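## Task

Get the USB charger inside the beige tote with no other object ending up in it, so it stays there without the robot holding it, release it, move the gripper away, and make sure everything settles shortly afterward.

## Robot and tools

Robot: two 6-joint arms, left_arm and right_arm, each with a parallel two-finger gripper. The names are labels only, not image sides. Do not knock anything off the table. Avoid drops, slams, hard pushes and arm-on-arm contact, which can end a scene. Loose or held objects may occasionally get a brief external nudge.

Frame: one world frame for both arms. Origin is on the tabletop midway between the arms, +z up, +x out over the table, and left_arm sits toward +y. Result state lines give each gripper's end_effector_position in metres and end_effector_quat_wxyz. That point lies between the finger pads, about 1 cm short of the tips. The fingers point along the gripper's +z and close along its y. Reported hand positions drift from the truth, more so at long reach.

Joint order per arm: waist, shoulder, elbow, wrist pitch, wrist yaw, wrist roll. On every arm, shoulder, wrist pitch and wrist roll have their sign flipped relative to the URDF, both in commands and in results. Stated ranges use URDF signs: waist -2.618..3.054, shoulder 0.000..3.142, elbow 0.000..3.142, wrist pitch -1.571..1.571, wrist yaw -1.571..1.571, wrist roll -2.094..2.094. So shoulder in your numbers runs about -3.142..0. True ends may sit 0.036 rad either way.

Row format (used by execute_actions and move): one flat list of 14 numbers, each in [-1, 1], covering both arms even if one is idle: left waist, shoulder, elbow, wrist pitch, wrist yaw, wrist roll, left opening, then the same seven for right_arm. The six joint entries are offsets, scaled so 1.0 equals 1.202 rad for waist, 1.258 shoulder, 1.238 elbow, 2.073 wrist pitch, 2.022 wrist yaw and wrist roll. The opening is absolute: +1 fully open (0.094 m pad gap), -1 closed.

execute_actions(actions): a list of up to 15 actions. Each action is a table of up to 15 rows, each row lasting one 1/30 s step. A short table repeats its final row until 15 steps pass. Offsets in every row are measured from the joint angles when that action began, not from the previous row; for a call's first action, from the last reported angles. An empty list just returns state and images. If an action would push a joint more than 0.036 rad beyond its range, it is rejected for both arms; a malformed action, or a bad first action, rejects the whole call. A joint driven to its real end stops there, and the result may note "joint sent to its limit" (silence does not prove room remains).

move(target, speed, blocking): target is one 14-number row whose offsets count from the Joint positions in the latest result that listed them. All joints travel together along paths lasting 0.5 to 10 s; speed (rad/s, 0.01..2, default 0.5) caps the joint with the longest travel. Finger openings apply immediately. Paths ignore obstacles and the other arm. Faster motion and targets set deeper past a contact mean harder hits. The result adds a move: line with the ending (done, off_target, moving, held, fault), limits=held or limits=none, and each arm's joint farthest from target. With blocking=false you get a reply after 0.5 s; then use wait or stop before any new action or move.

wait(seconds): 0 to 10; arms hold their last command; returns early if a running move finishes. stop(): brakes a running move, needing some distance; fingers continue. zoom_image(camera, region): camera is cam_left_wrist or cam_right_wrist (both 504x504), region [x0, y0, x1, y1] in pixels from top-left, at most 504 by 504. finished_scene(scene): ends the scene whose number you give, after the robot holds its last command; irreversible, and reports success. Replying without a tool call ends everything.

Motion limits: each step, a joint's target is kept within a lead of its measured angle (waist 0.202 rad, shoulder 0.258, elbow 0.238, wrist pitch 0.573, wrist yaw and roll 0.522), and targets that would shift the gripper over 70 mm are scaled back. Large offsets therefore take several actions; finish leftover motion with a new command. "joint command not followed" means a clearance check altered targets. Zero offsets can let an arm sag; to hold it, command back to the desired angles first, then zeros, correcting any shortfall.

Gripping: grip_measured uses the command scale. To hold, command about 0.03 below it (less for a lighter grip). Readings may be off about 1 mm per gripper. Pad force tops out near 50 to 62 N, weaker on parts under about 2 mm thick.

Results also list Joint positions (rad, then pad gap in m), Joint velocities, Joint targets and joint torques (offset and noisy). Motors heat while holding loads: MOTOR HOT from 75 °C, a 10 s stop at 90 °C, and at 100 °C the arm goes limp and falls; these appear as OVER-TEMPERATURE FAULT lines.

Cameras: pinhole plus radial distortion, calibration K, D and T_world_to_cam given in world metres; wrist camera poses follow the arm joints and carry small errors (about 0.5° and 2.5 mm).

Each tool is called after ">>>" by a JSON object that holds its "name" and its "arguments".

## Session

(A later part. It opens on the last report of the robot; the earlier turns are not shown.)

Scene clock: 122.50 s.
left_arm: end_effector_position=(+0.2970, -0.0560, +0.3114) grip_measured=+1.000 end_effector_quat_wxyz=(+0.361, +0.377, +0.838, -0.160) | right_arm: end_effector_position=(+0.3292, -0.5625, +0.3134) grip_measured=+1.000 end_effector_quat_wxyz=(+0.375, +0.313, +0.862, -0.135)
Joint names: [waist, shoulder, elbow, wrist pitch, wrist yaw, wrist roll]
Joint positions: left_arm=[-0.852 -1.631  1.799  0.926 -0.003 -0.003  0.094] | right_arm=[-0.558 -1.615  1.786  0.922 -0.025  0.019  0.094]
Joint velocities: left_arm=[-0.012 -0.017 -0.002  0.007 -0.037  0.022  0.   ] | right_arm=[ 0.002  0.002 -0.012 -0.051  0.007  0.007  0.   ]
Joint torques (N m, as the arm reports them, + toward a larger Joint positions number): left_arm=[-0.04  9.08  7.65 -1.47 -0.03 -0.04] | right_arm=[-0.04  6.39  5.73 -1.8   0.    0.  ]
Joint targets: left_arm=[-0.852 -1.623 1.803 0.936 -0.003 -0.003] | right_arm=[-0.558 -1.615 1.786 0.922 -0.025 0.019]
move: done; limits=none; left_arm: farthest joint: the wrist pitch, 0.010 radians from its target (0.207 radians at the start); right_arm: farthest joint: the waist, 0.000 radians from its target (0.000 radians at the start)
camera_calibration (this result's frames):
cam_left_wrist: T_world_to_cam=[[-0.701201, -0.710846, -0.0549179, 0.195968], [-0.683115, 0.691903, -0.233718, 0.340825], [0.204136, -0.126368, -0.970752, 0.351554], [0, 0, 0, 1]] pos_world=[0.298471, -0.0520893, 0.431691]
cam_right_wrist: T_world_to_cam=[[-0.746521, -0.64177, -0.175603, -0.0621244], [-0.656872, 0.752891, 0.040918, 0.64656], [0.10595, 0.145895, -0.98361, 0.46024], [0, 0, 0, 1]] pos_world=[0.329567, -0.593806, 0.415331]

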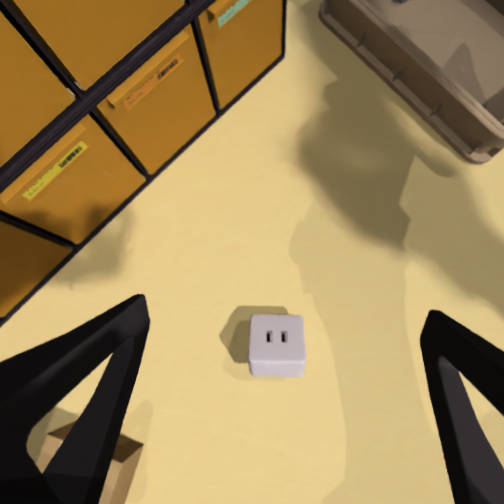

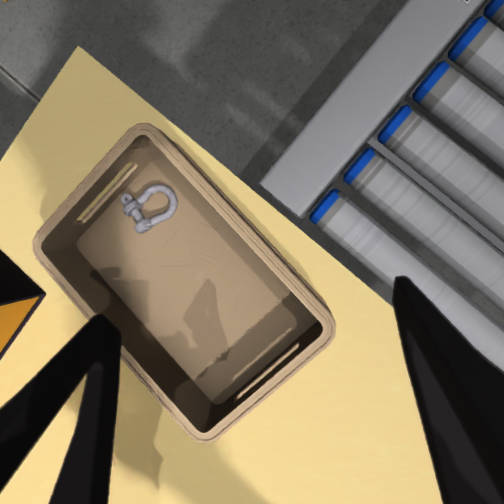

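>>> {"name": "move", "arguments": {"target": [0.9,0,0,0,0,0,1,0.4,0,0,0,0,0,1], "speed": 1.5}}

>>> {"name": "move", "arguments": {"target": [0,0,0,0,0,0,1,0.715,-0.06,-0.34,0,0.01,0,1], "speed": 1.2}}

Scene clock: 135.33 s.
left_arm: end_effector_position=(+0.4336, +0.3886, +0.3076) grip_measured=+1.000 end_effector_quat_wxyz=(+0.388, -0.113, +0.913, +0.052) | right_arm: end_effector_position=(+0.4252, -0.3770, +0.3134) grip_measured=+1.000 end_effector_quat_wxyz=(+0.396, +0.102, +0.912, -0.043)
Joint names: [waist, shoulder, elbow, wrist pitch, wrist yaw, wrist roll]
Joint positions: left_arm=[ 0.235 -1.64   1.799  0.926 -0.009 -0.003  0.094] | right_arm=[-0.083 -1.615  1.786  0.922 -0.024  0.019  0.094]
Joint velocities: left_arm=[-0.002  0.007  0.007 -0.007 -0.022  0.066  0.   ] | right_arm=[ 0.012 -0.002 -0.012  0.022  0.051 -0.007  0.   ]
Joint torques (N m, as the arm reports them, + toward a larger Joint positions number): left_arm=[-0.41  9.31  7.23 -1.55  0.02 -0.04] | right_arm=[ 0.59  6.37  5.75 -1.8  -0.02  0.01]
Joint targets: left_arm=[0.230 -1.631 1.799 0.926 -0.003 -0.003] | right_arm=[-0.077 -1.615 1.786 0.922 -0.025 0.019]
move: done; limits=none; left_arm: farthest joint: the shoulder, 0.009 radians from its target (0.000 radians at the start); right_arm: farthest joint: the waist, 0.006 radians from its target (0.481 radians at the start)
camera_calibration (this result's frames):
cam_left_wrist: T_world_to_cam=[[0.307187, -0.949756, -0.0599904, 0.264642], [-0.931135, -0.286949, -0.225052, 0.610883], [0.19653, 0.124992, -0.972498, 0.282302], [0, 0, 0, 1]] pos_world=[0.432039, 0.391353, 0.427894]
cam_right_wrist: T_world_to_cam=[[-0.371306, -0.911852, -0.175095, -0.132949], [-0.928102, 0.370079, 0.0408521, 0.540989], [0.027548, 0.177675, -0.983704, 0.468353], [0, 0, 0, 1]] pos_world=[0.439826, -0.404653, 0.415341]

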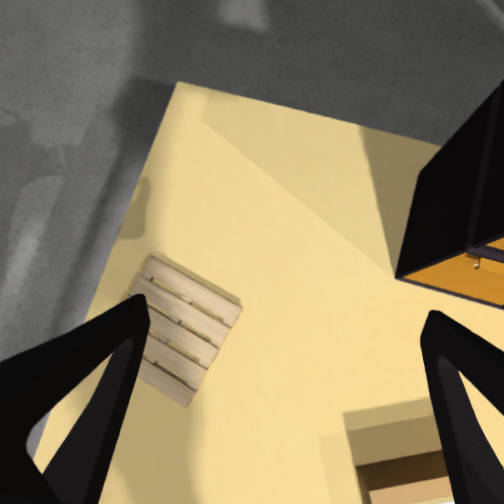

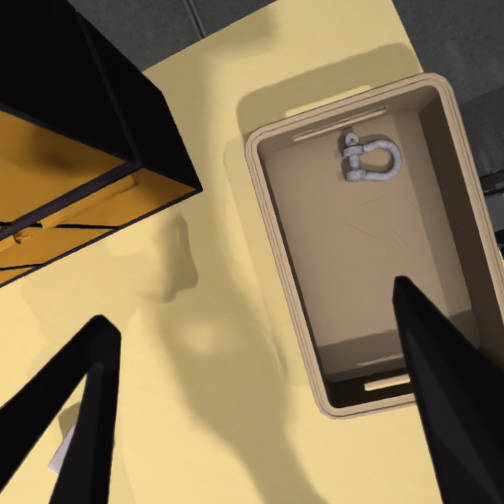

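Scene clock: 136.57 s.
left_arm: end_effector_position=(+0.4336, +0.3886, +0.3076) grip_measured=+1.000 end_effector_quat_wxyz=(+0.388, -0.113, +0.913, +0.052) | right_arm: end_effector_position=(+0.3052, -0.0486, +0.1226) grip_measured=+1.000 end_effector_quat_wxyz=(+0.150, -0.307, +0.938, +0.053)
Joint names: [waist, shoulder, elbow, wrist pitch, wrist yaw, wrist roll]
Joint positions: left_arm=[ 0.235 -1.64   1.799  0.926 -0.009 -0.003  0.094] | right_arm=[ 0.78  -1.7    1.373  0.925 -0.014  0.019  0.094]
Joint velocities: left_arm=[ 0.002  0.022  0.007  0.007  0.007 -0.081  0.   ] | right_arm=[-0.022  0.002  0.007 -0.081 -0.022  0.037  0.   ]
Joint torques (N m, as the arm reports them, + toward a larger Joint positions number): left_arm=[-0.06  8.56  7.27 -1.55 -0.05 -0.04] | right_arm=[-0.58  7.52  4.97 -1.09  0.12  0.03]
Joint targets: left_arm=[0.235 -1.640 1.799 0.926 -0.009 -0.003] | right_arm=[0.776 -1.691 1.365 0.922 -0.004 0.019]
move: done; limits=none; left_arm: farthest joint: the waist, 0.000 radians from its target (0.000 radians at the start); right_arm: farthest joint: the shoulder, 0.010 radians from its target (0.075 radians at the start)
camera_calibration (this result's frames):
cam_left_wrist: T_world_to_cam=[[0.307187, -0.949756, -0.0599904, 0.264642], [-0.931135, -0.286949, -0.225052, 0.610883], [0.19653, 0.124992, -0.972498, 0.282302], [0, 0, 0, 1]] pos_world=[0.432039, 0.391353, 0.427894]
cam_right_wrist: T_world_to_cam=[[0.393589, -0.915738, -0.0806987, -0.156684], [-0.772777, -0.377129, 0.51048, 0.174537], [-0.4979, -0.138557, -0.856094, 0.354922], [0, 0, 0, 1]] pos_world=[0.373263, -0.0284811, 0.202105]

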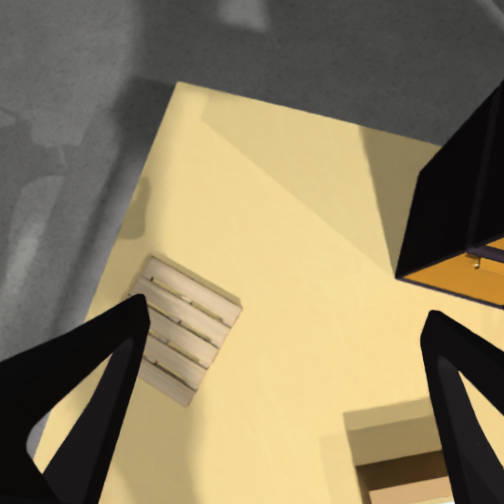

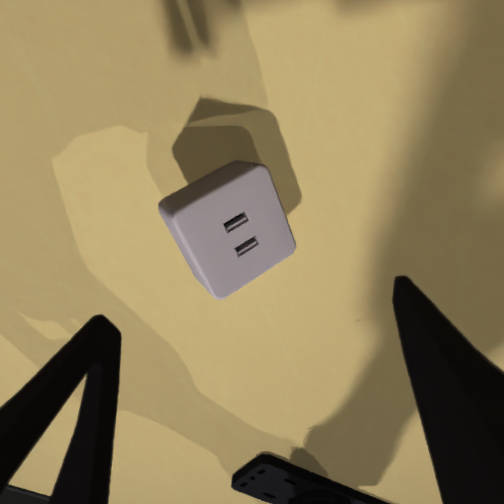

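>>> {"name": "move", "arguments": {"target": [0,0,0,0,0,0,1,0.022,-0.02,-0.07,-0.07,0,0.17,1], "speed": 0.6}}

Scene clock: 148.90 s.
left_arm: end_effector_position=(+0.4336, +0.3886, +0.3076) grip_measured=+1.000 end_effector_quat_wxyz=(+0.388, -0.113, +0.913, +0.052) | right_arm: end_effector_position=(+0.3092, -0.0380, +0.0980) grip_measured=+1.000 end_effector_quat_wxyz=(+0.168, -0.465, +0.869, +0.030)
Joint names: [waist, shoulder, elbow, wrist pitch, wrist yaw, wrist roll]
Joint positions: left_arm=[ 0.235 -1.64   1.799  0.926 -0.009 -0.003  0.094] | right_arm=[ 0.796 -1.728  1.299  0.799 -0.014  0.354  0.094]
Joint velocities: left_arm=[-0.007  0.002 -0.002  0.051  0.007 -0.051  0.   ] | right_arm=[-0.007  0.002  0.012  0.037 -0.007  0.022  0.   ]
Joint torques (N m, as the arm reports them, + toward a larger Joint positions number): left_arm=[-0.04  8.56  7.25 -1.55 -0.05 -0.04] | right_arm=[ 0.89  7.4   4.64 -1.34  0.    0.07]
Joint targets: left_arm=[0.235 -1.640 1.799 0.926 -0.009 -0.003] | right_arm=[0.807 -1.725 1.286 0.780 -0.014 0.363]
move: done; limits=none; left_arm: farthest joint: the waist, 0.000 radians from its target (0.000 radians at the start); right_arm: farthest joint: the wrist pitch, 0.020 radians from its target (0.145 radians at the start)
camera_calibration (this result's frames):
cam_left_wrist: T_world_to_cam=[[0.307187, -0.949756, -0.0599904, 0.264642], [-0.931135, -0.286949, -0.225052, 0.610883], [0.19653, 0.124992, -0.972498, 0.282302], [0, 0, 0, 1]] pos_world=[0.432039, 0.391353, 0.427894]
cam_right_wrist: T_world_to_cam=[[0.673798, -0.738465, 0.0258065, -0.240819], [-0.65512, -0.580868, 0.483124, 0.152766], [-0.34178, -0.342435, -0.875171, 0.283227], [0, 0, 0, 1]] pos_world=[0.359145, 0.0078875, 0.180282]

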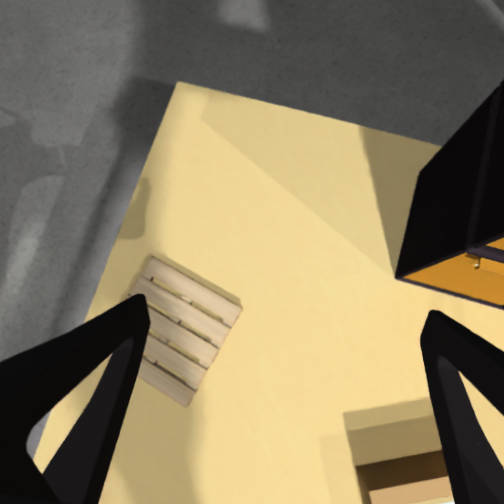

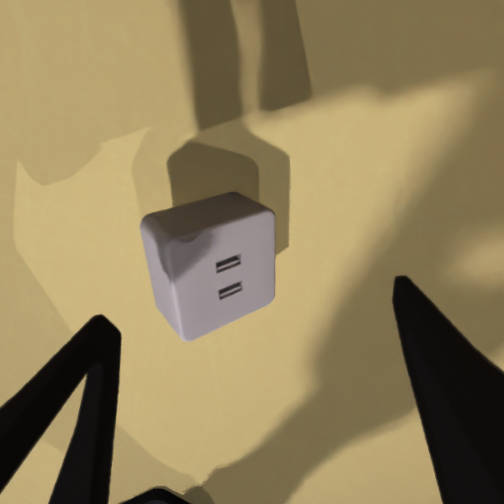

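>>> {"name": "move", "arguments": {"target": [0,0,0,0,0,0,1,0.028,-0.03,-0.04,-0.02,0,0.1,1], "speed": 0.4}}

Scene clock: 156.77 s.
left_arm: end_effector_position=(+0.4336, +0.3886, +0.3076) grip_measured=+1.000 end_effector_quat_wxyz=(+0.388, -0.113, +0.913, +0.052) | right_arm: end_effector_position=(+0.2982, -0.0347, +0.0724) grip_measured=+1.000 end_effector_quat_wxyz=(+0.142, -0.559, +0.817, +0.014)
Joint names: [waist, shoulder, elbow, wrist pitch, wrist yaw, wrist roll]
Joint positions: left_arm=[ 0.235 -1.64   1.799  0.926 -0.009 -0.003  0.094] | right_arm=[ 0.82  -1.77   1.262  0.776 -0.014  0.547  0.094]
Joint velocities: left_arm=[ 0.007 -0.007 -0.007 -0.007 -0.066  0.051  0.   ] | right_arm=[-0.022  0.002 -0.007  0.051 -0.022  0.022  0.   ]
Joint torques (N m, as the arm reports them, + toward a larger Joint positions number): left_arm=[-0.05  8.55  7.24 -1.54 -0.04 -0.05] | right_arm=[ 0.86  7.69  4.54 -1.23  0.    0.12]
Joint targets: left_arm=[0.235 -1.640 1.799 0.926 -0.009 -0.003] | right_arm=[0.830 -1.766 1.250 0.758 -0.014 0.556]
move: done; limits=none; left_arm: farthest joint: the waist, 0.000 radians from its target (0.000 radians at the start); right_arm: farthest joint: the wrist pitch, 0.019 radians from its target (0.041 radians at the start)
camera_calibration (this result's frames):
cam_left_wrist: T_world_to_cam=[[0.307187, -0.949756, -0.0599904, 0.264642], [-0.931135, -0.286949, -0.225052, 0.610883], [0.19653, 0.124992, -0.972498, 0.282302], [0, 0, 0, 1]] pos_world=[0.432039, 0.391353, 0.427894]
cam_right_wrist: T_world_to_cam=[[0.811286, -0.580025, 0.0733982, -0.269266], [-0.522303, -0.662625, 0.536775, 0.113552], [-0.262707, -0.473814, -0.840527, 0.227525], [0, 0, 0, 1]] pos_world=[0.337533, 0.0268662, 0.150053]

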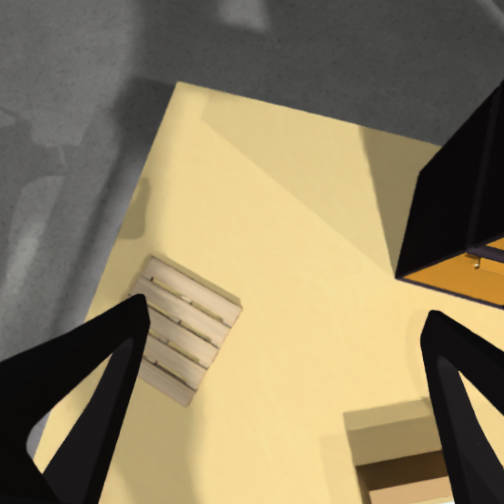

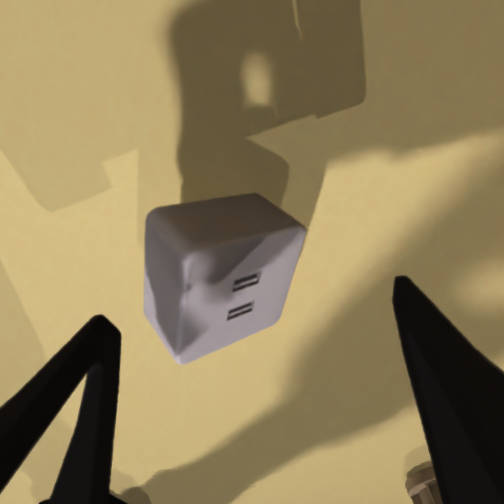

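>>> {"name": "zoom_image", "arguments": {"camera": "cam_right_wrist", "region": [120,170,330,380]}}

Region (120, 170, 330, 380) of cam_right_wrist's 504x504 image, scaled by 2.400, with more detail than that image has.

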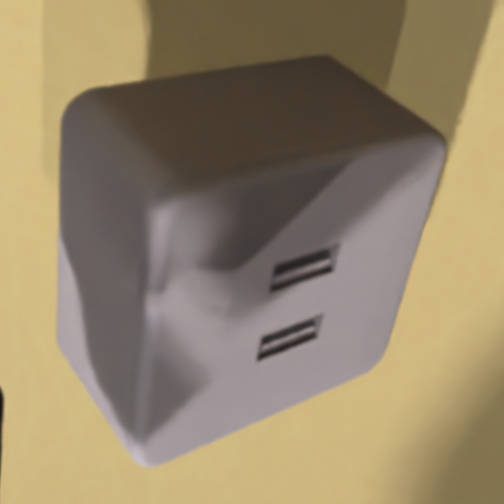

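>>> {"name": "move", "arguments": {"target": [0,0,0,0,0,0,1,-0.004,-0.045,-0.045,-0.03,0,-0.06,1], "speed": 0.3}}

Scene clock: 187.33 s.
left_arm: end_effector_position=(+0.4336, +0.3886, +0.3076) grip_measured=+1.000 end_effector_quat_wxyz=(+0.388, -0.113, +0.913, +0.052) | right_arm: end_effector_position=(+0.2921, -0.0393, +0.0387) grip_measured=+1.000 end_effector_quat_wxyz=(+0.110, -0.514, +0.850, +0.019)
Joint names: [waist, shoulder, elbow, wrist pitch, wrist yaw, wrist roll]
Joint positions: left_arm=[ 0.235 -1.64   1.799  0.926 -0.009 -0.003  0.094] | right_arm=[ 0.82  -1.834  1.218  0.732 -0.014  0.436  0.094]
Joint velocities: left_arm=[-0.012  0.007 -0.012 -0.022 -0.022 -0.022  0.   ] | right_arm=[ 0.007 -0.012 -0.002  0.007  0.022 -0.037  0.   ]
Joint torques (N m, as the arm reports them, + toward a larger Joint positions number): left_arm=[-0.04  8.57  7.23 -1.54 -0.05 -0.05] | right_arm=[-0.47  8.13  4.35 -1.08  0.   -0.16]
Joint targets: left_arm=[0.235 -1.640 1.799 0.926 -0.009 -0.003] | right_arm=[0.815 -1.827 1.207 0.714 -0.014 0.426]
move: done; limits=none; left_arm: farthest joint: the waist, 0.000 radians from its target (0.000 radians at the start); right_arm: farthest joint: the wrist pitch, 0.018 radians from its target (0.062 radians at the start)
camera_calibration (this result's frames):
cam_left_wrist: T_world_to_cam=[[0.307187, -0.949756, -0.0599904, 0.264642], [-0.931135, -0.286949, -0.225052, 0.610883], [0.19653, 0.124992, -0.972498, 0.282302], [0, 0, 0, 1]] pos_world=[0.432039, 0.391353, 0.427894]
cam_right_wrist: T_world_to_cam=[[0.748002, -0.663001, 0.0303841, -0.247657], [-0.55132, -0.595211, 0.584611, 0.13462], [-0.369512, -0.454042, -0.810745, 0.226275], [0, 0, 0, 1]] pos_world=[0.343079, 0.0186689, 0.112276]

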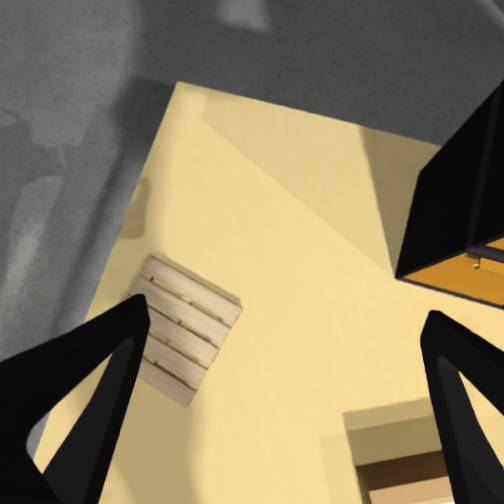

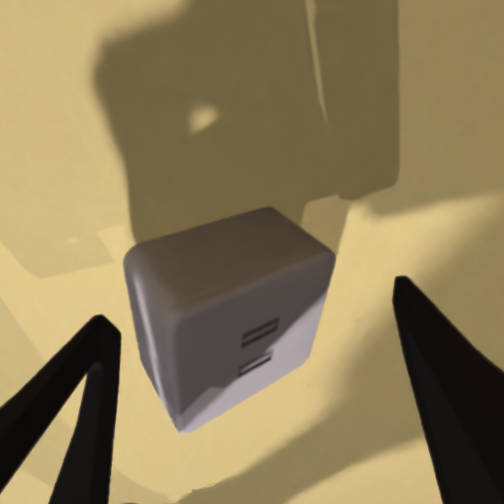

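>>> {"name": "execute_actions", "arguments": {"actions": [[[0,0,0,0,0,0,1,0,0,0,0,0,0,0.6]],[[0,0,0,0,0,0,1,0,0,0,0,0,0,0.4]],[[0,0,0,0,0,0,1,0,0,0,0,0,0,0.25]],[[0,0,0,0,0,0,1,0,0,0,0,0,0,0.1]],[[0,0,0,0,0,0,1,0,0,0,0,0,0,0.1]]]}}

Scene clock: 205.17 s.
left_arm: end_effector_position=(+0.4336, +0.3886, +0.3076) grip_measured=+1.000 end_effector_quat_wxyz=(+0.388, -0.113, +0.913, +0.052) | right_arm: end_effector_position=(+0.2915, -0.0399, +0.0410) grip_measured=+0.105 end_effector_quat_wxyz=(+0.111, -0.514, +0.850, +0.019)
Joint names: [waist, shoulder, elbow, wrist pitch, wrist yaw, wrist roll]
Joint positions: left_arm=[ 0.235 -1.64   1.799  0.926 -0.009 -0.003  0.094] | right_arm=[ 0.82  -1.826  1.218  0.738 -0.013  0.435  0.052]
Joint velocities: left_arm=[ 0.017 -0.007 -0.007  0.007 -0.022 -0.037  0.   ] | right_arm=[-0.012 -0.007  0.017  0.066  0.081  0.007 -0.001]
Joint torques (N m, as the arm reports them, + toward a larger Joint positions number): left_arm=[-0.05  8.58  7.24 -1.54 -0.04 -0.03] | right_arm=[-0.05  7.63  5.23 -0.88  0.    0.  ]
Joint targets: left_arm=[0.235 -1.640 1.799 0.926 -0.009 -0.003] | right_arm=[0.820 -1.826 1.218 0.738 -0.013 0.435]
camera_calibration (this result's frames):
cam_left_wrist: T_world_to_cam=[[0.307187, -0.949756, -0.0599904, 0.264642], [-0.931135, -0.286949, -0.225052, 0.610883], [0.19653, 0.124992, -0.972498, 0.282302], [0, 0, 0, 1]] pos_world=[0.432039, 0.391353, 0.427894]
cam_right_wrist: T_world_to_cam=[[0.747348, -0.663698, 0.0312396, -0.247575], [-0.552771, -0.594977, 0.583479, 0.133098], [-0.368666, -0.45333, -0.811527, 0.227452], [0, 0, 0, 1]] pos_world=[0.342451, 0.0179864, 0.114658]

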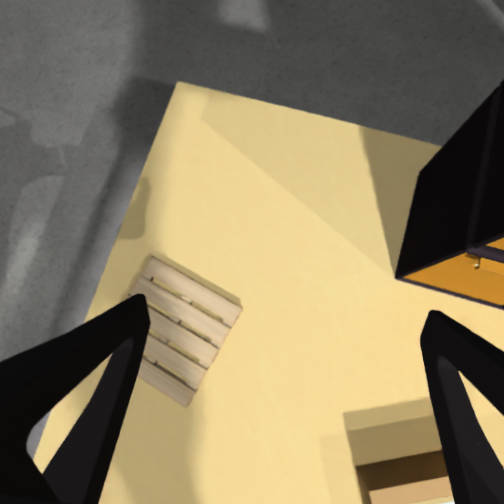

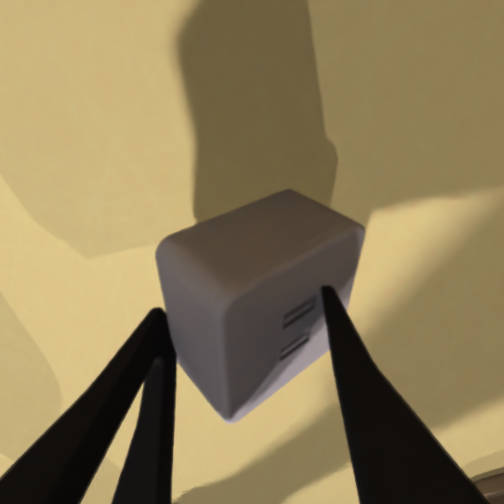

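>>> {"name": "move", "arguments": {"target": [0,0,0,0,0,0,1,0,0.06,0.06,0.04,0,-0.2,1], "speed": 0.4}}

Scene clock: 213.90 s.
left_arm: end_effector_position=(+0.4336, +0.3886, +0.3076) grip_measured=+1.000 end_effector_quat_wxyz=(+0.388, -0.113, +0.913, +0.052) | right_arm: end_effector_position=(+0.2888, -0.0419, +0.0653) grip_measured=+1.000 end_effector_quat_wxyz=(+0.110, -0.337, +0.934, +0.041)
Joint names: [waist, shoulder, elbow, wrist pitch, wrist yaw, wrist roll]
Joint positions: left_arm=[ 0.235 -1.64   1.799  0.926 -0.009 -0.003  0.094] | right_arm=[ 0.82  -1.777  1.255  0.814 -0.013  0.04   0.094]
Joint velocities: left_arm=[ 0.007  0.012  0.007 -0.007  0.007 -0.022  0.   ] | right_arm=[ 0.022 -0.007  0.002 -0.022 -0.037 -0.022  0.   ]
Joint torques (N m, as the arm reports them, + toward a larger Joint positions number): left_arm=[-0.05  8.55  7.23 -1.54 -0.05 -0.04] | right_arm=[-0.05  9.15  8.17 -0.81  0.   -0.1 ]
Joint targets: left_arm=[0.235 -1.640 1.799 0.926 -0.009 -0.003] | right_arm=[0.820 -1.751 1.292 0.820 -0.013 0.031]
move: off_target (right_arm); limits=none; left_arm: farthest joint: the waist, 0.000 radians from its target (0.000 radians at the start); right_arm: farthest joint: the elbow, 0.037 radians from its target (0.074 radians at the start)
camera_calibration (this result's frames):
cam_left_wrist: T_world_to_cam=[[0.307187, -0.949756, -0.0599904, 0.264642], [-0.931135, -0.286949, -0.225052, 0.610883], [0.19653, 0.124992, -0.972498, 0.282302], [0, 0, 0, 1]] pos_world=[0.432039, 0.391353, 0.427894]
cam_right_wrist: T_world_to_cam=[[0.443193, -0.894545, -0.0580489, -0.163687], [-0.715044, -0.39183, 0.578948, 0.17194], [-0.54064, -0.215078, -0.813295, 0.304992], [0, 0, 0, 1]] pos_world=[0.36038, -0.0134575, 0.139003]

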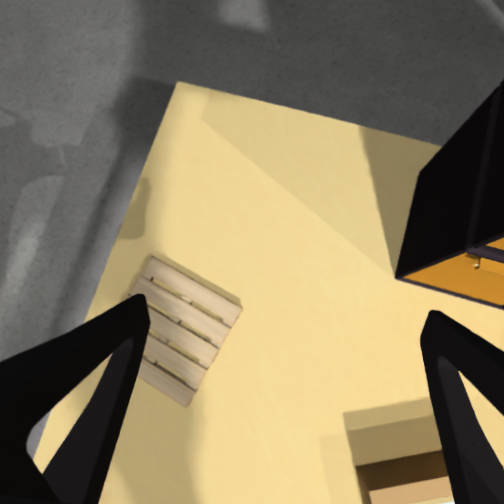

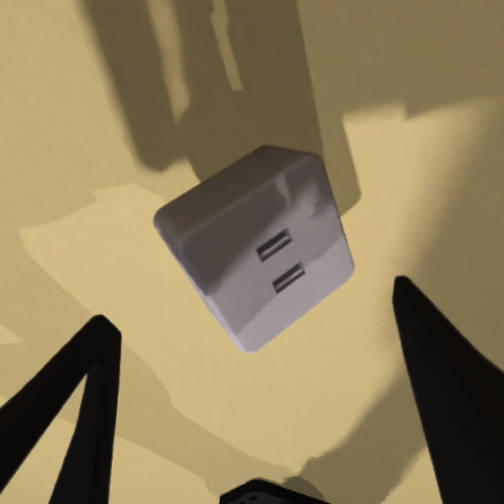

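>>> {"name": "move", "arguments": {"target": [0,0,0,0,0,0,1,-0.027,0.01,0.02,-0.03,0,0.23,1], "speed": 0.5}}

>>> {"name": "move", "arguments": {"target": [0,0,0,0,0,0,1,0,-0.06,0,-0.025,0,0,1], "speed": 0.2}}

Scene clock: 238.80 s.
left_arm: end_effector_position=(+0.4336, +0.3886, +0.3076) grip_measured=+1.000 end_effector_quat_wxyz=(+0.388, -0.113, +0.913, +0.052) | right_arm: end_effector_position=(+0.3022, -0.0421, +0.0680) grip_measured=+1.000 end_effector_quat_wxyz=(+0.138, -0.529, +0.837, +0.016)
Joint names: [waist, shoulder, elbow, wrist pitch, wrist yaw, wrist roll]
Joint positions: left_arm=[ 0.235 -1.64   1.799  0.926 -0.009 -0.003  0.094] | right_arm=[ 0.799 -1.777  1.255  0.77  -0.013  0.496  0.094]
Joint velocities: left_arm=[-0.012  0.012 -0.002  0.037 -0.007  0.051  0.   ] | right_arm=[-0.002  0.002 -0.012 -0.066  0.022  0.022  0.   ]
Joint torques (N m, as the arm reports them, + toward a larger Joint positions number): left_arm=[-0.02  8.58  7.26 -1.54 -0.05 -0.04] | right_arm=[-1.04  8.29  7.29 -1.2   0.    0.05]
Joint targets: left_arm=[0.235 -1.640 1.799 0.926 -0.009 -0.003] | right_arm=[0.788 -1.764 1.280 0.752 -0.013 0.505]
move: off_target (right_arm); limits=none; left_arm: farthest joint: the waist, 0.000 radians from its target (0.000 radians at the start); right_arm: farthest joint: the elbow, 0.025 radians from its target (0.025 radians at the start)
camera_calibration (this result's frames):
cam_left_wrist: T_world_to_cam=[[0.307187, -0.949756, -0.0599904, 0.264642], [-0.931135, -0.286949, -0.225052, 0.610883], [0.19653, 0.124992, -0.972498, 0.282302], [0, 0, 0, 1]] pos_world=[0.432039, 0.391353, 0.427894]
cam_right_wrist: T_world_to_cam=[[0.769535, -0.63596, 0.058055, -0.265212], [-0.559415, -0.627471, 0.541604, 0.125427], [-0.308011, -0.44926, -0.838626, 0.235994], [0, 0, 0, 1]] pos_world=[0.346945, 0.0160604, 0.145376]

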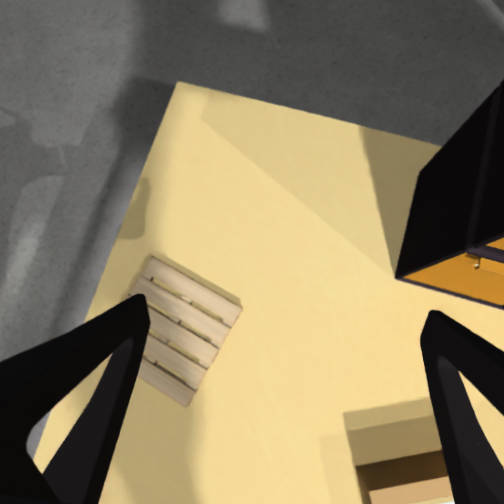

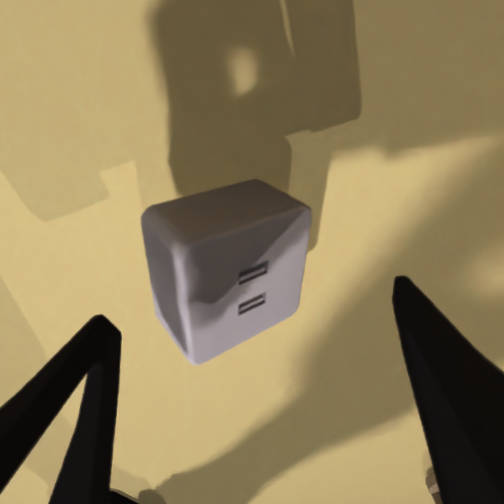

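Scene clock: 239.77 s.
left_arm: end_effector_position=(+0.4336, +0.3886, +0.3076) grip_measured=+1.000 end_effector_quat_wxyz=(+0.388, -0.113, +0.913, +0.052) | right_arm: end_effector_position=(+0.3045, -0.0404, +0.0407) grip_measured=+1.000 end_effector_quat_wxyz=(+0.115, -0.531, +0.840, +0.014)
Joint names: [waist, shoulder, elbow, wrist pitch, wrist yaw, wrist roll]
Joint positions: left_arm=[ 0.235 -1.64   1.799  0.926 -0.009 -0.003  0.094] | right_arm=[ 0.799 -1.857  1.255  0.737 -0.013  0.496  0.094]
Joint velocities: left_arm=[-0.002  0.007 -0.012  0.081 -0.022  0.022  0.   ] | right_arm=[ 0.017 -0.017  0.012 -0.022  0.051  0.037  0.   ]
Joint torques (N m, as the arm reports them, + toward a larger Joint positions number): left_arm=[-0.03  8.56  7.25 -1.54 -0.05 -0.04] | right_arm=[-0.05  8.22  5.23 -1.04  0.    0.  ]
Joint targets: left_arm=[0.235 -1.640 1.799 0.926 -0.009 -0.003] | right_arm=[0.799 -1.852 1.255 0.719 -0.013 0.496]
move: done; limits=none; left_arm: farthest joint: the waist, 0.000 radians from its target (0.000 radians at the start); right_arm: farthest joint: the wrist pitch, 0.019 radians from its target (0.052 radians at the start)
camera_calibration (this result's frames):
cam_left_wrist: T_world_to_cam=[[0.307187, -0.949756, -0.0599904, 0.264642], [-0.931135, -0.286949, -0.225052, 0.610883], [0.19653, 0.124992, -0.972498, 0.282302], [0, 0, 0, 1]] pos_world=[0.432039, 0.391353, 0.427894]
cam_right_wrist: T_world_to_cam=[[0.771516, -0.634517, 0.046384, -0.26441], [-0.538152, -0.611979, 0.579546, 0.135233], [-0.339346, -0.472091, -0.813618, 0.222134], [0, 0, 0, 1]] pos_world=[0.352152, 0.0198545, 0.114623]

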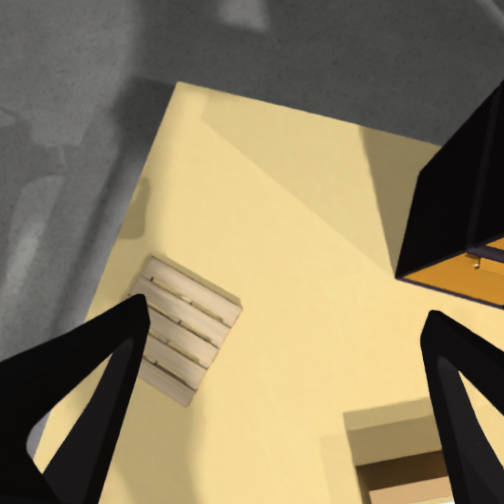

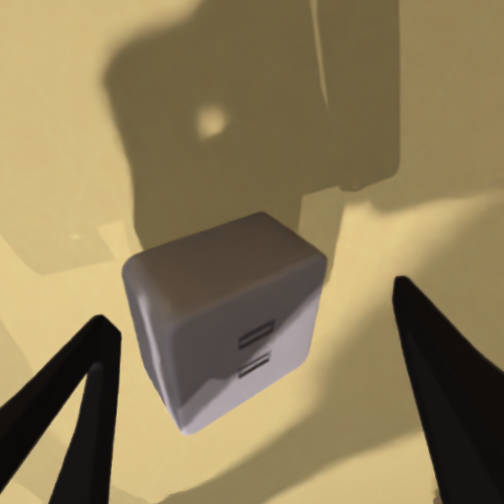

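>>> {"name": "execute_actions", "arguments": {"actions": [[[0,0,0,0,0,0,1,0.015,0,0,0,0,0,0.7]],[[0,0,0,0,0,0,1,0,0,0,0,0,0,0.45]],[[0,0,0,0,0,0,1,0,0,0,0,0,0,0.25]],[[0,0,0,0,0,0,1,0,0,0,0,0,0,0.12]],[[0,0,0,0,0,0,1,0,0,0,0,0,0,0.12]]]}}

Scene clock: 262.60 s.
left_arm: end_effector_position=(+0.4336, +0.3886, +0.3076) grip_measured=+1.000 end_effector_quat_wxyz=(+0.388, -0.113, +0.913, +0.052) | right_arm: end_effector_position=(+0.3025, -0.0380, +0.0406) grip_measured=+0.125 end_effector_quat_wxyz=(+0.114, -0.534, +0.838, +0.015)
Joint names: [waist, shoulder, elbow, wrist pitch, wrist yaw, wrist roll]
Joint positions: left_arm=[ 0.235 -1.64   1.799  0.926 -0.009 -0.003  0.094] | right_arm=[ 0.806 -1.857  1.255  0.738 -0.014  0.496  0.053]
Joint velocities: left_arm=[-0.007 -0.007 -0.002 -0.022  0.066  0.007  0.   ] | right_arm=[-0.012 -0.002 -0.007 -0.007 -0.037  0.007 -0.   ]
Joint torques (N m, as the arm reports them, + toward a larger Joint positions number): left_arm=[-0.03  8.58  7.25 -1.54 -0.04 -0.04] | right_arm=[-0.03  7.89  5.24 -0.89  0.   -0.01]
Joint targets: left_arm=[0.235 -1.640 1.799 0.926 -0.009 -0.003] | right_arm=[0.806 -1.857 1.255 0.738 -0.014 0.496]
camera_calibration (this result's frames):
cam_left_wrist: T_world_to_cam=[[0.307187, -0.949756, -0.0599904, 0.264642], [-0.931135, -0.286949, -0.225052, 0.610883], [0.19653, 0.124992, -0.972498, 0.282302], [0, 0, 0, 1]] pos_world=[0.432039, 0.391353, 0.427894]
cam_right_wrist: T_world_to_cam=[[0.776493, -0.628483, 0.045475, -0.262604], [-0.532748, -0.616243, 0.580021, 0.133812], [-0.33651, -0.474609, -0.813331, 0.221573], [0, 0, 0, 1]] pos_world=[0.349759, 0.0225796, 0.114541]

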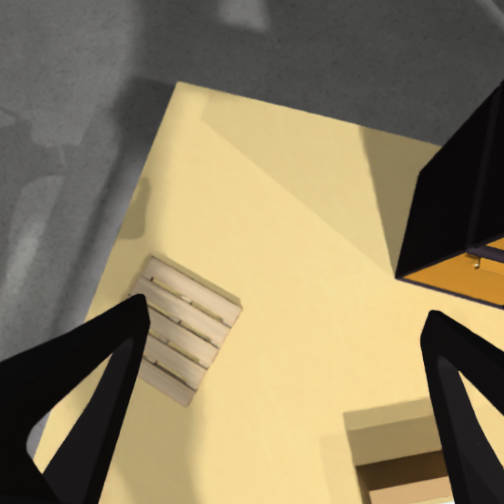

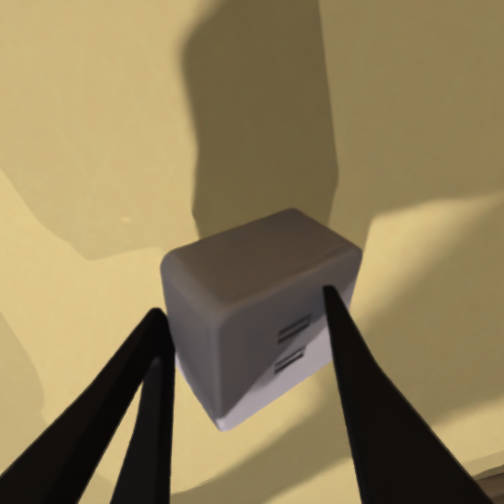

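>>> {"name": "execute_actions", "arguments": {"actions": [[[0,0,0,0,0,0,1,0,0,0,0,0,0,1]],[[0,-0,0,0,0,0,1,-0.01,0,0,0,0,0,1]]]}}

>>> {"name": "move", "arguments": {"target": [0,0,0,0,0,0,1,0,-0.04,0,-0.015,0,0,1], "speed": 0.15}}

Scene clock: 276.70 s.
left_arm: end_effector_position=(+0.4336, +0.3886, +0.3076) grip_measured=+1.000 end_effector_quat_wxyz=(+0.388, -0.113, +0.913, +0.052) | right_arm: end_effector_position=(+0.3022, -0.0382, +0.0397) grip_measured=+1.000 end_effector_quat_wxyz=(+0.113, -0.534, +0.838, +0.015)
Joint names: [waist, shoulder, elbow, wrist pitch, wrist yaw, wrist roll]
Joint positions: left_arm=[ 0.235 -1.64   1.799  0.926 -0.009 -0.003  0.094] | right_arm=[ 0.806 -1.859  1.255  0.738 -0.014  0.496  0.094]
Joint velocities: left_arm=[ 0.002 -0.002 -0.002  0.081 -0.051  0.066  0.   ] | right_arm=[ 0.017  0.002 -0.002 -0.022  0.022  0.037  0.   ]
Joint torques (N m, as the arm reports them, + toward a larger Joint positions number): left_arm=[ 0.    8.57  7.24 -1.54 -0.04 -0.04] | right_arm=[-1.14  7.93  5.21 -0.89  0.    0.  ]
Joint targets: left_arm=[0.235 -1.640 1.799 0.926 -0.009 -0.003] | right_arm=[0.794 -1.859 1.255 0.738 -0.014 0.496]
camera_calibration (this result's frames):
cam_left_wrist: T_world_to_cam=[[0.307187, -0.949756, -0.0599904, 0.264642], [-0.931135, -0.286949, -0.225052, 0.610883], [0.19653, 0.124992, -0.972498, 0.282302], [0, 0, 0, 1]] pos_world=[0.432039, 0.391353, 0.427894]
cam_right_wrist: T_world_to_cam=[[0.776603, -0.628401, 0.0447115, -0.262472], [-0.531322, -0.615188, 0.582444, 0.133548], [-0.338502, -0.476084, -0.81164, 0.221132], [0, 0, 0, 1]] pos_world=[0.349647, 0.0224966, 0.113432]

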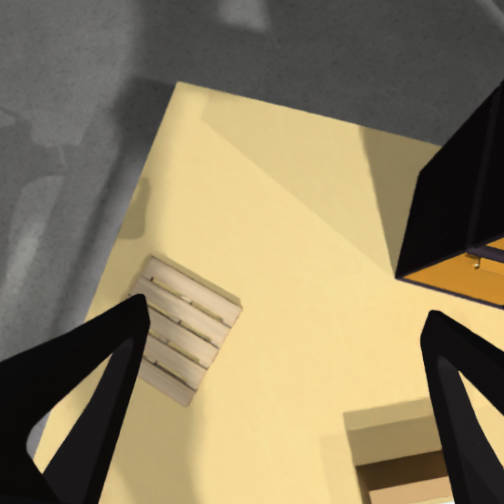

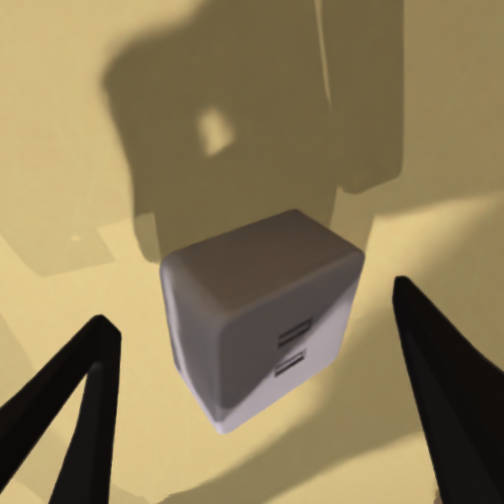

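Scene clock: 277.60 s.
left_arm: end_effector_position=(+0.4336, +0.3886, +0.3076) grip_measured=+1.000 end_effector_quat_wxyz=(+0.388, -0.113, +0.913, +0.052) | right_arm: end_effector_position=(+0.3010, -0.0391, +0.0207) grip_measured=+1.000 end_effector_quat_wxyz=(+0.093, -0.535, +0.840, +0.013)
Joint names: [waist, shoulder, elbow, wrist pitch, wrist yaw, wrist roll]
Joint positions: left_arm=[ 0.235 -1.64   1.799  0.926 -0.009 -0.003  0.094] | right_arm=[ 0.806 -1.913  1.255  0.725 -0.014  0.496  0.094]
Joint velocities: left_arm=[ 0.002  0.002 -0.012  0.007 -0.051  0.007  0.   ] | right_arm=[-0.007 -0.007 -0.012 -0.051 -0.066 -0.007  0.   ]
Joint torques (N m, as the arm reports them, + toward a larger Joint positions number): left_arm=[-0.02  8.58  7.28 -1.54 -0.05 -0.04] | right_arm=[-0.05  8.47  5.06 -0.98  0.    0.01]
Joint targets: left_arm=[0.235 -1.640 1.799 0.926 -0.009 -0.003] | right_arm=[0.806 -1.910 1.255 0.707 -0.014 0.496]
move: done; limits=none; left_arm: farthest joint: the waist, 0.000 radians from its target (0.000 radians at the start); right_arm: farthest joint: the wrist pitch, 0.018 radians from its target (0.031 radians at the start)
camera_calibration (this result's frames):
cam_left_wrist: T_world_to_cam=[[0.307187, -0.949756, -0.0599904, 0.264642], [-0.931135, -0.286949, -0.225052, 0.610883], [0.19653, 0.124992, -0.972498, 0.282302], [0, 0, 0, 1]] pos_world=[0.432039, 0.391353, 0.427894]
cam_right_wrist: T_world_to_cam=[[0.777892, -0.627447, 0.0345583, -0.261383], [-0.511877, -0.600792, 0.614028, 0.137474], [-0.364508, -0.495337, -0.788527, 0.211457], [0, 0, 0, 1]] pos_world=[0.350775, 0.0233315, 0.0913601]

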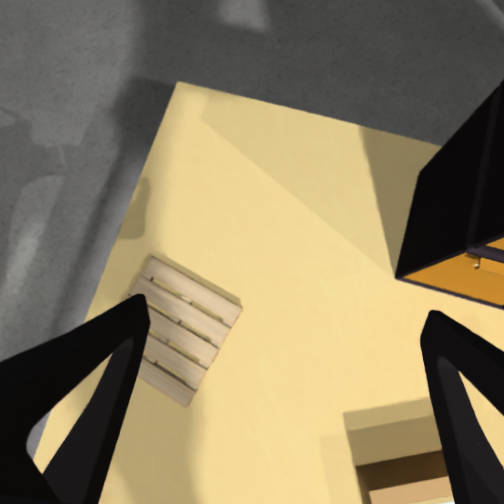

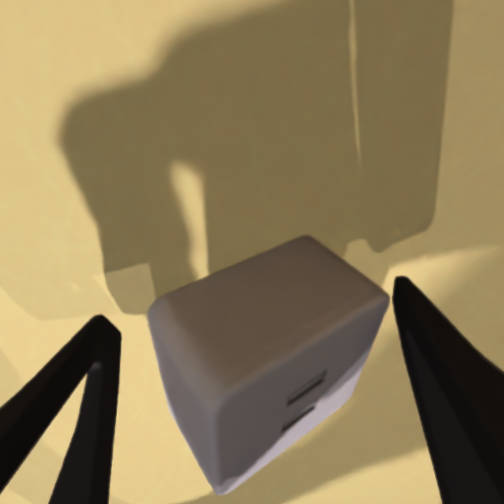

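>>> {"name": "move", "arguments": {"target": [0,0,0,0,0,0,1,0,0.15,0.1,0.05,0,0,1], "speed": 0.6}}

Scene clock: 330.57 s.
left_arm: end_effector_position=(+0.4336, +0.3886, +0.3076) grip_measured=+1.000 end_effector_quat_wxyz=(+0.388, -0.113, +0.913, +0.052) | right_arm: end_effector_position=(+0.3146, -0.0290, +0.1143) grip_measured=+1.000 end_effector_quat_wxyz=(+0.185, -0.529, +0.828, +0.020)
Joint names: [waist, shoulder, elbow, wrist pitch, wrist yaw, wrist roll]
Joint positions: left_arm=[ 0.235 -1.64   1.799  0.926 -0.009 -0.003  0.094] | right_arm=[ 0.806 -1.729  1.356  0.823 -0.014  0.496  0.094]
Joint velocities: left_arm=[ 0.007  0.002  0.012 -0.066  0.007  0.007  0.   ] | right_arm=[-0.017  0.007 -0.002  0.051  0.066 -0.022  0.   ]
Joint torques (N m, as the arm reports them, + toward a larger Joint positions number): left_arm=[-0.05  8.57  7.25 -1.54 -0.05 -0.04] | right_arm=[-0.03  7.61  7.45 -1.05  0.    0.  ]
Joint targets: left_arm=[0.235 -1.640 1.799 0.926 -0.009 -0.003] | right_arm=[0.806 -1.725 1.379 0.829 -0.014 0.496]
move: off_target (right_arm); limits=none; left_arm: farthest joint: the waist, 0.000 radians from its target (0.000 radians at the start); right_arm: farthest joint: the elbow, 0.023 radians from its target (0.124 radians at the start)
camera_calibration (this result's frames):
cam_left_wrist: T_world_to_cam=[[0.307187, -0.949756, -0.0599904, 0.264642], [-0.931135, -0.286949, -0.225052, 0.610883], [0.19653, 0.124992, -0.972498, 0.282302], [0, 0, 0, 1]] pos_world=[0.432039, 0.391353, 0.427894]
cam_right_wrist: T_world_to_cam=[[0.769254, -0.633843, 0.0805768, -0.271616], [-0.592541, -0.66051, 0.461109, 0.13416], [-0.239049, -0.402455, -0.883678, 0.269331], [0, 0, 0, 1]] pos_world=[0.352821, 0.0248458, 0.198025]

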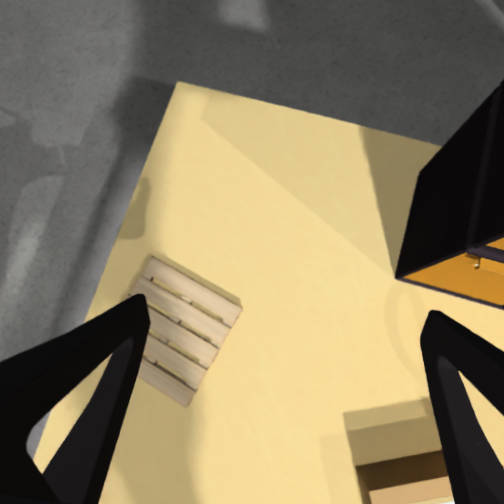

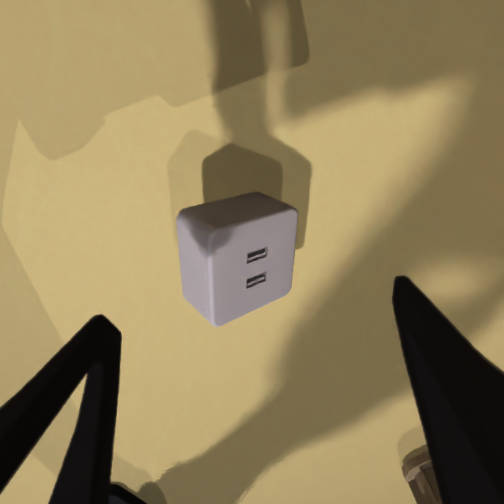

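>>> {"name": "move", "arguments": {"target": [0,0,0,0,0,0,1,-0.025,0,0,0,0,0,1], "speed": 0.5}}

>>> {"name": "move", "arguments": {"target": [0,0,0,0,0,0,1,-0.005,-0.125,-0.082,-0.055,0,0,1], "speed": 0.3}}

>>> {"name": "execute_actions", "arguments": {"actions": [[[0,0,0,0,0,0,1,0,0,0,0,0,0,0.5]],[[0,0,0,0,0,0,1,0,0,0,0,0,0,0.2]],[[0,0,0,0,0,0,1,0,0,0,0,0,0,0]],[[0,0,0,0,0,0,1,0,0,0,0,0,0,-0.15]],[[0,0,0,0,0,0,1,0,0,0,0,0,0,-0.15]]]}}

Scene clock: 347.50 s.
left_arm: end_effector_position=(+0.4336, +0.3886, +0.3076) grip_measured=+1.000 end_effector_quat_wxyz=(+0.388, -0.113, +0.913, +0.052) | right_arm: end_effector_position=(+0.3195, -0.0358, +0.1143) grip_measured=+1.000 end_effector_quat_wxyz=(+0.185, -0.520, +0.834, +0.018)
Joint names: [waist, shoulder, elbow, wrist pitch, wrist yaw, wrist roll]
Joint positions: left_arm=[ 0.235 -1.64   1.799  0.926 -0.009 -0.003  0.094] | right_arm=[ 0.786 -1.729  1.356  0.824 -0.014  0.496  0.094]
Joint velocities: left_arm=[-0.022  0.002  0.002  0.007 -0.022 -0.022  0.   ] | right_arm=[-0.017  0.002 -0.007 -0.037  0.051  0.095  0.   ]
Joint torques (N m, as the arm reports them, + toward a larger Joint positions number): left_arm=[-0.03  8.56  7.27 -1.53 -0.04 -0.05] | right_arm=[-0.63  7.29  5.69 -1.15 -0.02  0.  ]
Joint targets: left_arm=[0.235 -1.640 1.799 0.926 -0.009 -0.003] | right_arm=[0.776 -1.729 1.356 0.823 -0.014 0.496]
move: done; limits=none; left_arm: farthest joint: the waist, 0.000 radians from its target (0.000 radians at the start); right_arm: farthest joint: the waist, 0.010 radians from its target (0.030 radians at the start)
camera_calibration (this result's frames):
cam_left_wrist: T_world_to_cam=[[0.307187, -0.949756, -0.0599904, 0.264642], [-0.931135, -0.286949, -0.225052, 0.610883], [0.19653, 0.124992, -0.972498, 0.282302], [0, 0, 0, 1]] pos_world=[0.432039, 0.391353, 0.427894]
cam_right_wrist: T_world_to_cam=[[0.756059, -0.649536, 0.0804848, -0.275936], [-0.605877, -0.648063, 0.46144, 0.137278], [-0.247563, -0.39764, -0.883513, 0.270629], [0, 0, 0, 1]] pos_world=[0.358795, 0.0173479, 0.197967]

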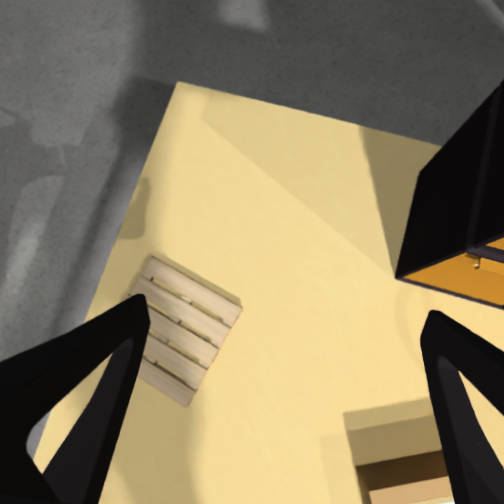

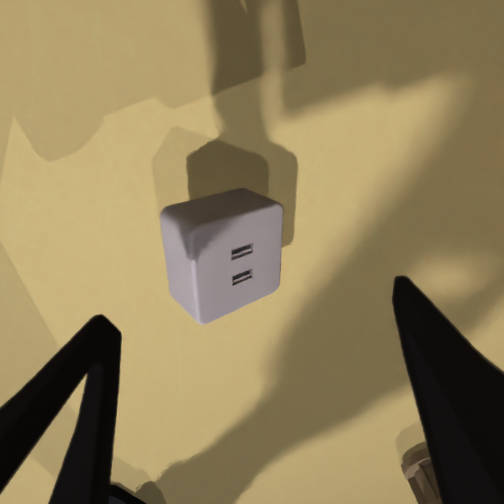

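Scene clock: 348.70 s.
left_arm: end_effector_position=(+0.4336, +0.3886, +0.3076) grip_measured=+1.000 end_effector_quat_wxyz=(+0.388, -0.113, +0.913, +0.052) | right_arm: end_effector_position=(+0.3086, -0.0435, +0.0284) grip_measured=+1.000 end_effector_quat_wxyz=(+0.103, -0.526, +0.844, +0.013)
Joint names: [waist, shoulder, elbow, wrist pitch, wrist yaw, wrist roll]
Joint positions: left_arm=[ 0.235 -1.64   1.799  0.926 -0.009 -0.003  0.094] | right_arm=[ 0.786 -1.898  1.263  0.728 -0.014  0.496  0.094]
Joint velocities: left_arm=[-0.012 -0.002 -0.002  0.066 -0.007 -0.007  0.   ] | right_arm=[ 0.017  0.002  0.002  0.051 -0.007 -0.007  0.   ]
Joint torques (N m, as the arm reports them, + toward a larger Joint positions number): left_arm=[-0.04  8.56  7.27 -1.55 -0.04 -0.05] | right_arm=[-0.58  8.93  4.43 -1.08  0.    0.  ]
Joint targets: left_arm=[0.235 -1.640 1.799 0.926 -0.009 -0.003] | right_arm=[0.780 -1.887 1.254 0.710 -0.014 0.496]
move: done; limits=none; left_arm: farthest joint: the waist, 0.000 radians from its target (0.000 radians at the start); right_arm: farthest joint: the wrist pitch, 0.018 radians from its target (0.114 radians at the start)
camera_calibration (this result's frames):
cam_left_wrist: T_world_to_cam=[[0.307187, -0.949756, -0.0599904, 0.264642], [-0.931135, -0.286949, -0.225052, 0.610883], [0.19653, 0.124992, -0.972498, 0.282302], [0, 0, 0, 1]] pos_world=[0.432039, 0.391353, 0.427894]
cam_right_wrist: T_world_to_cam=[[0.76419, -0.643771, 0.039643, -0.266909], [-0.534143, -0.597209, 0.598358, 0.141526], [-0.361531, -0.478435, -0.800247, 0.218273], [0, 0, 0, 1]] pos_world=[0.358476, 0.017122, 0.10057]

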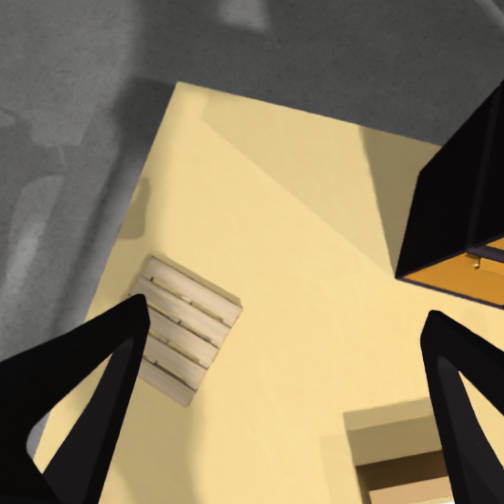

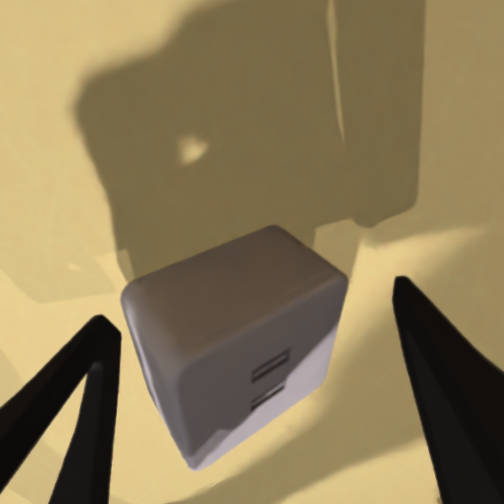

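Scene clock: 351.20 s.
left_arm: end_effector_position=(+0.4336, +0.3886, +0.3076) grip_measured=+1.000 end_effector_quat_wxyz=(+0.388, -0.113, +0.913, +0.052) | right_arm: end_effector_position=(+0.3086, -0.0436, +0.0284) grip_measured=+0.239 end_effector_quat_wxyz=(+0.103, -0.526, +0.844, +0.013)
Joint names: [waist, shoulder, elbow, wrist pitch, wrist yaw, wrist roll]
Joint positions: left_arm=[ 0.235 -1.64   1.799  0.926 -0.009 -0.003  0.094] | right_arm=[ 0.786 -1.898  1.263  0.728 -0.013  0.496  0.058]
Joint velocities: left_arm=[-0.007 -0.007 -0.002 -0.037 -0.022  0.037  0.   ] | right_arm=[-0.012  0.017  0.007 -0.022 -0.037  0.007  0.   ]
Joint torques (N m, as the arm reports them, + toward a larger Joint positions number): left_arm=[-0.02  8.57  7.24 -1.54 -0.05 -0.03] | right_arm=[-0.04  8.13  5.13 -0.85  0.    0.01]
Joint targets: left_arm=[0.235 -1.640 1.799 0.926 -0.009 -0.003] | right_arm=[0.786 -1.898 1.263 0.728 -0.013 0.496]
camera_calibration (this result's frames):
cam_left_wrist: T_world_to_cam=[[0.307187, -0.949756, -0.0599904, 0.264642], [-0.931135, -0.286949, -0.225052, 0.610883], [0.19653, 0.124992, -0.972498, 0.282302], [0, 0, 0, 1]] pos_world=[0.432039, 0.391353, 0.427894]
cam_right_wrist: T_world_to_cam=[[0.763846, -0.644146, 0.0401922, -0.266942], [-0.534502, -0.596466, 0.598779, 0.141574], [-0.361728, -0.478858, -0.799905, 0.218211], [0, 0, 0, 1]] pos_world=[0.358507, 0.0169866, 0.100506]

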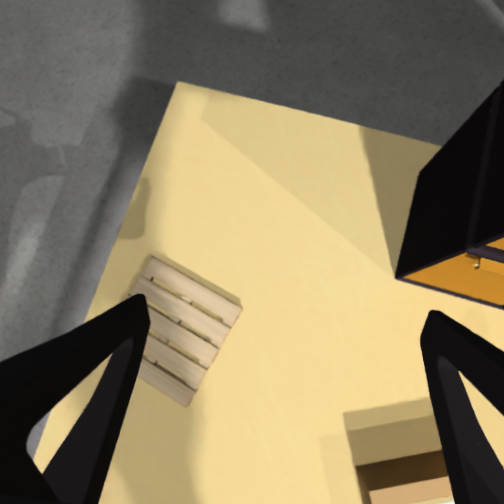

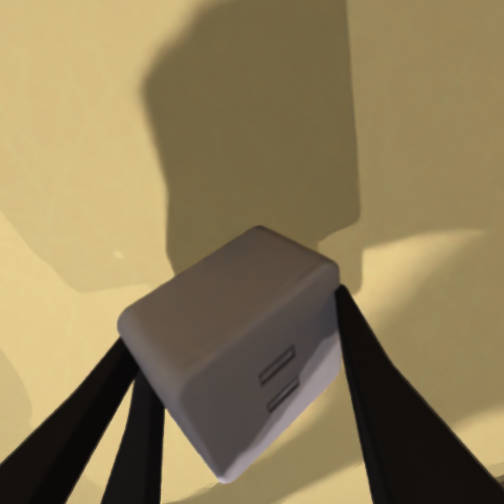

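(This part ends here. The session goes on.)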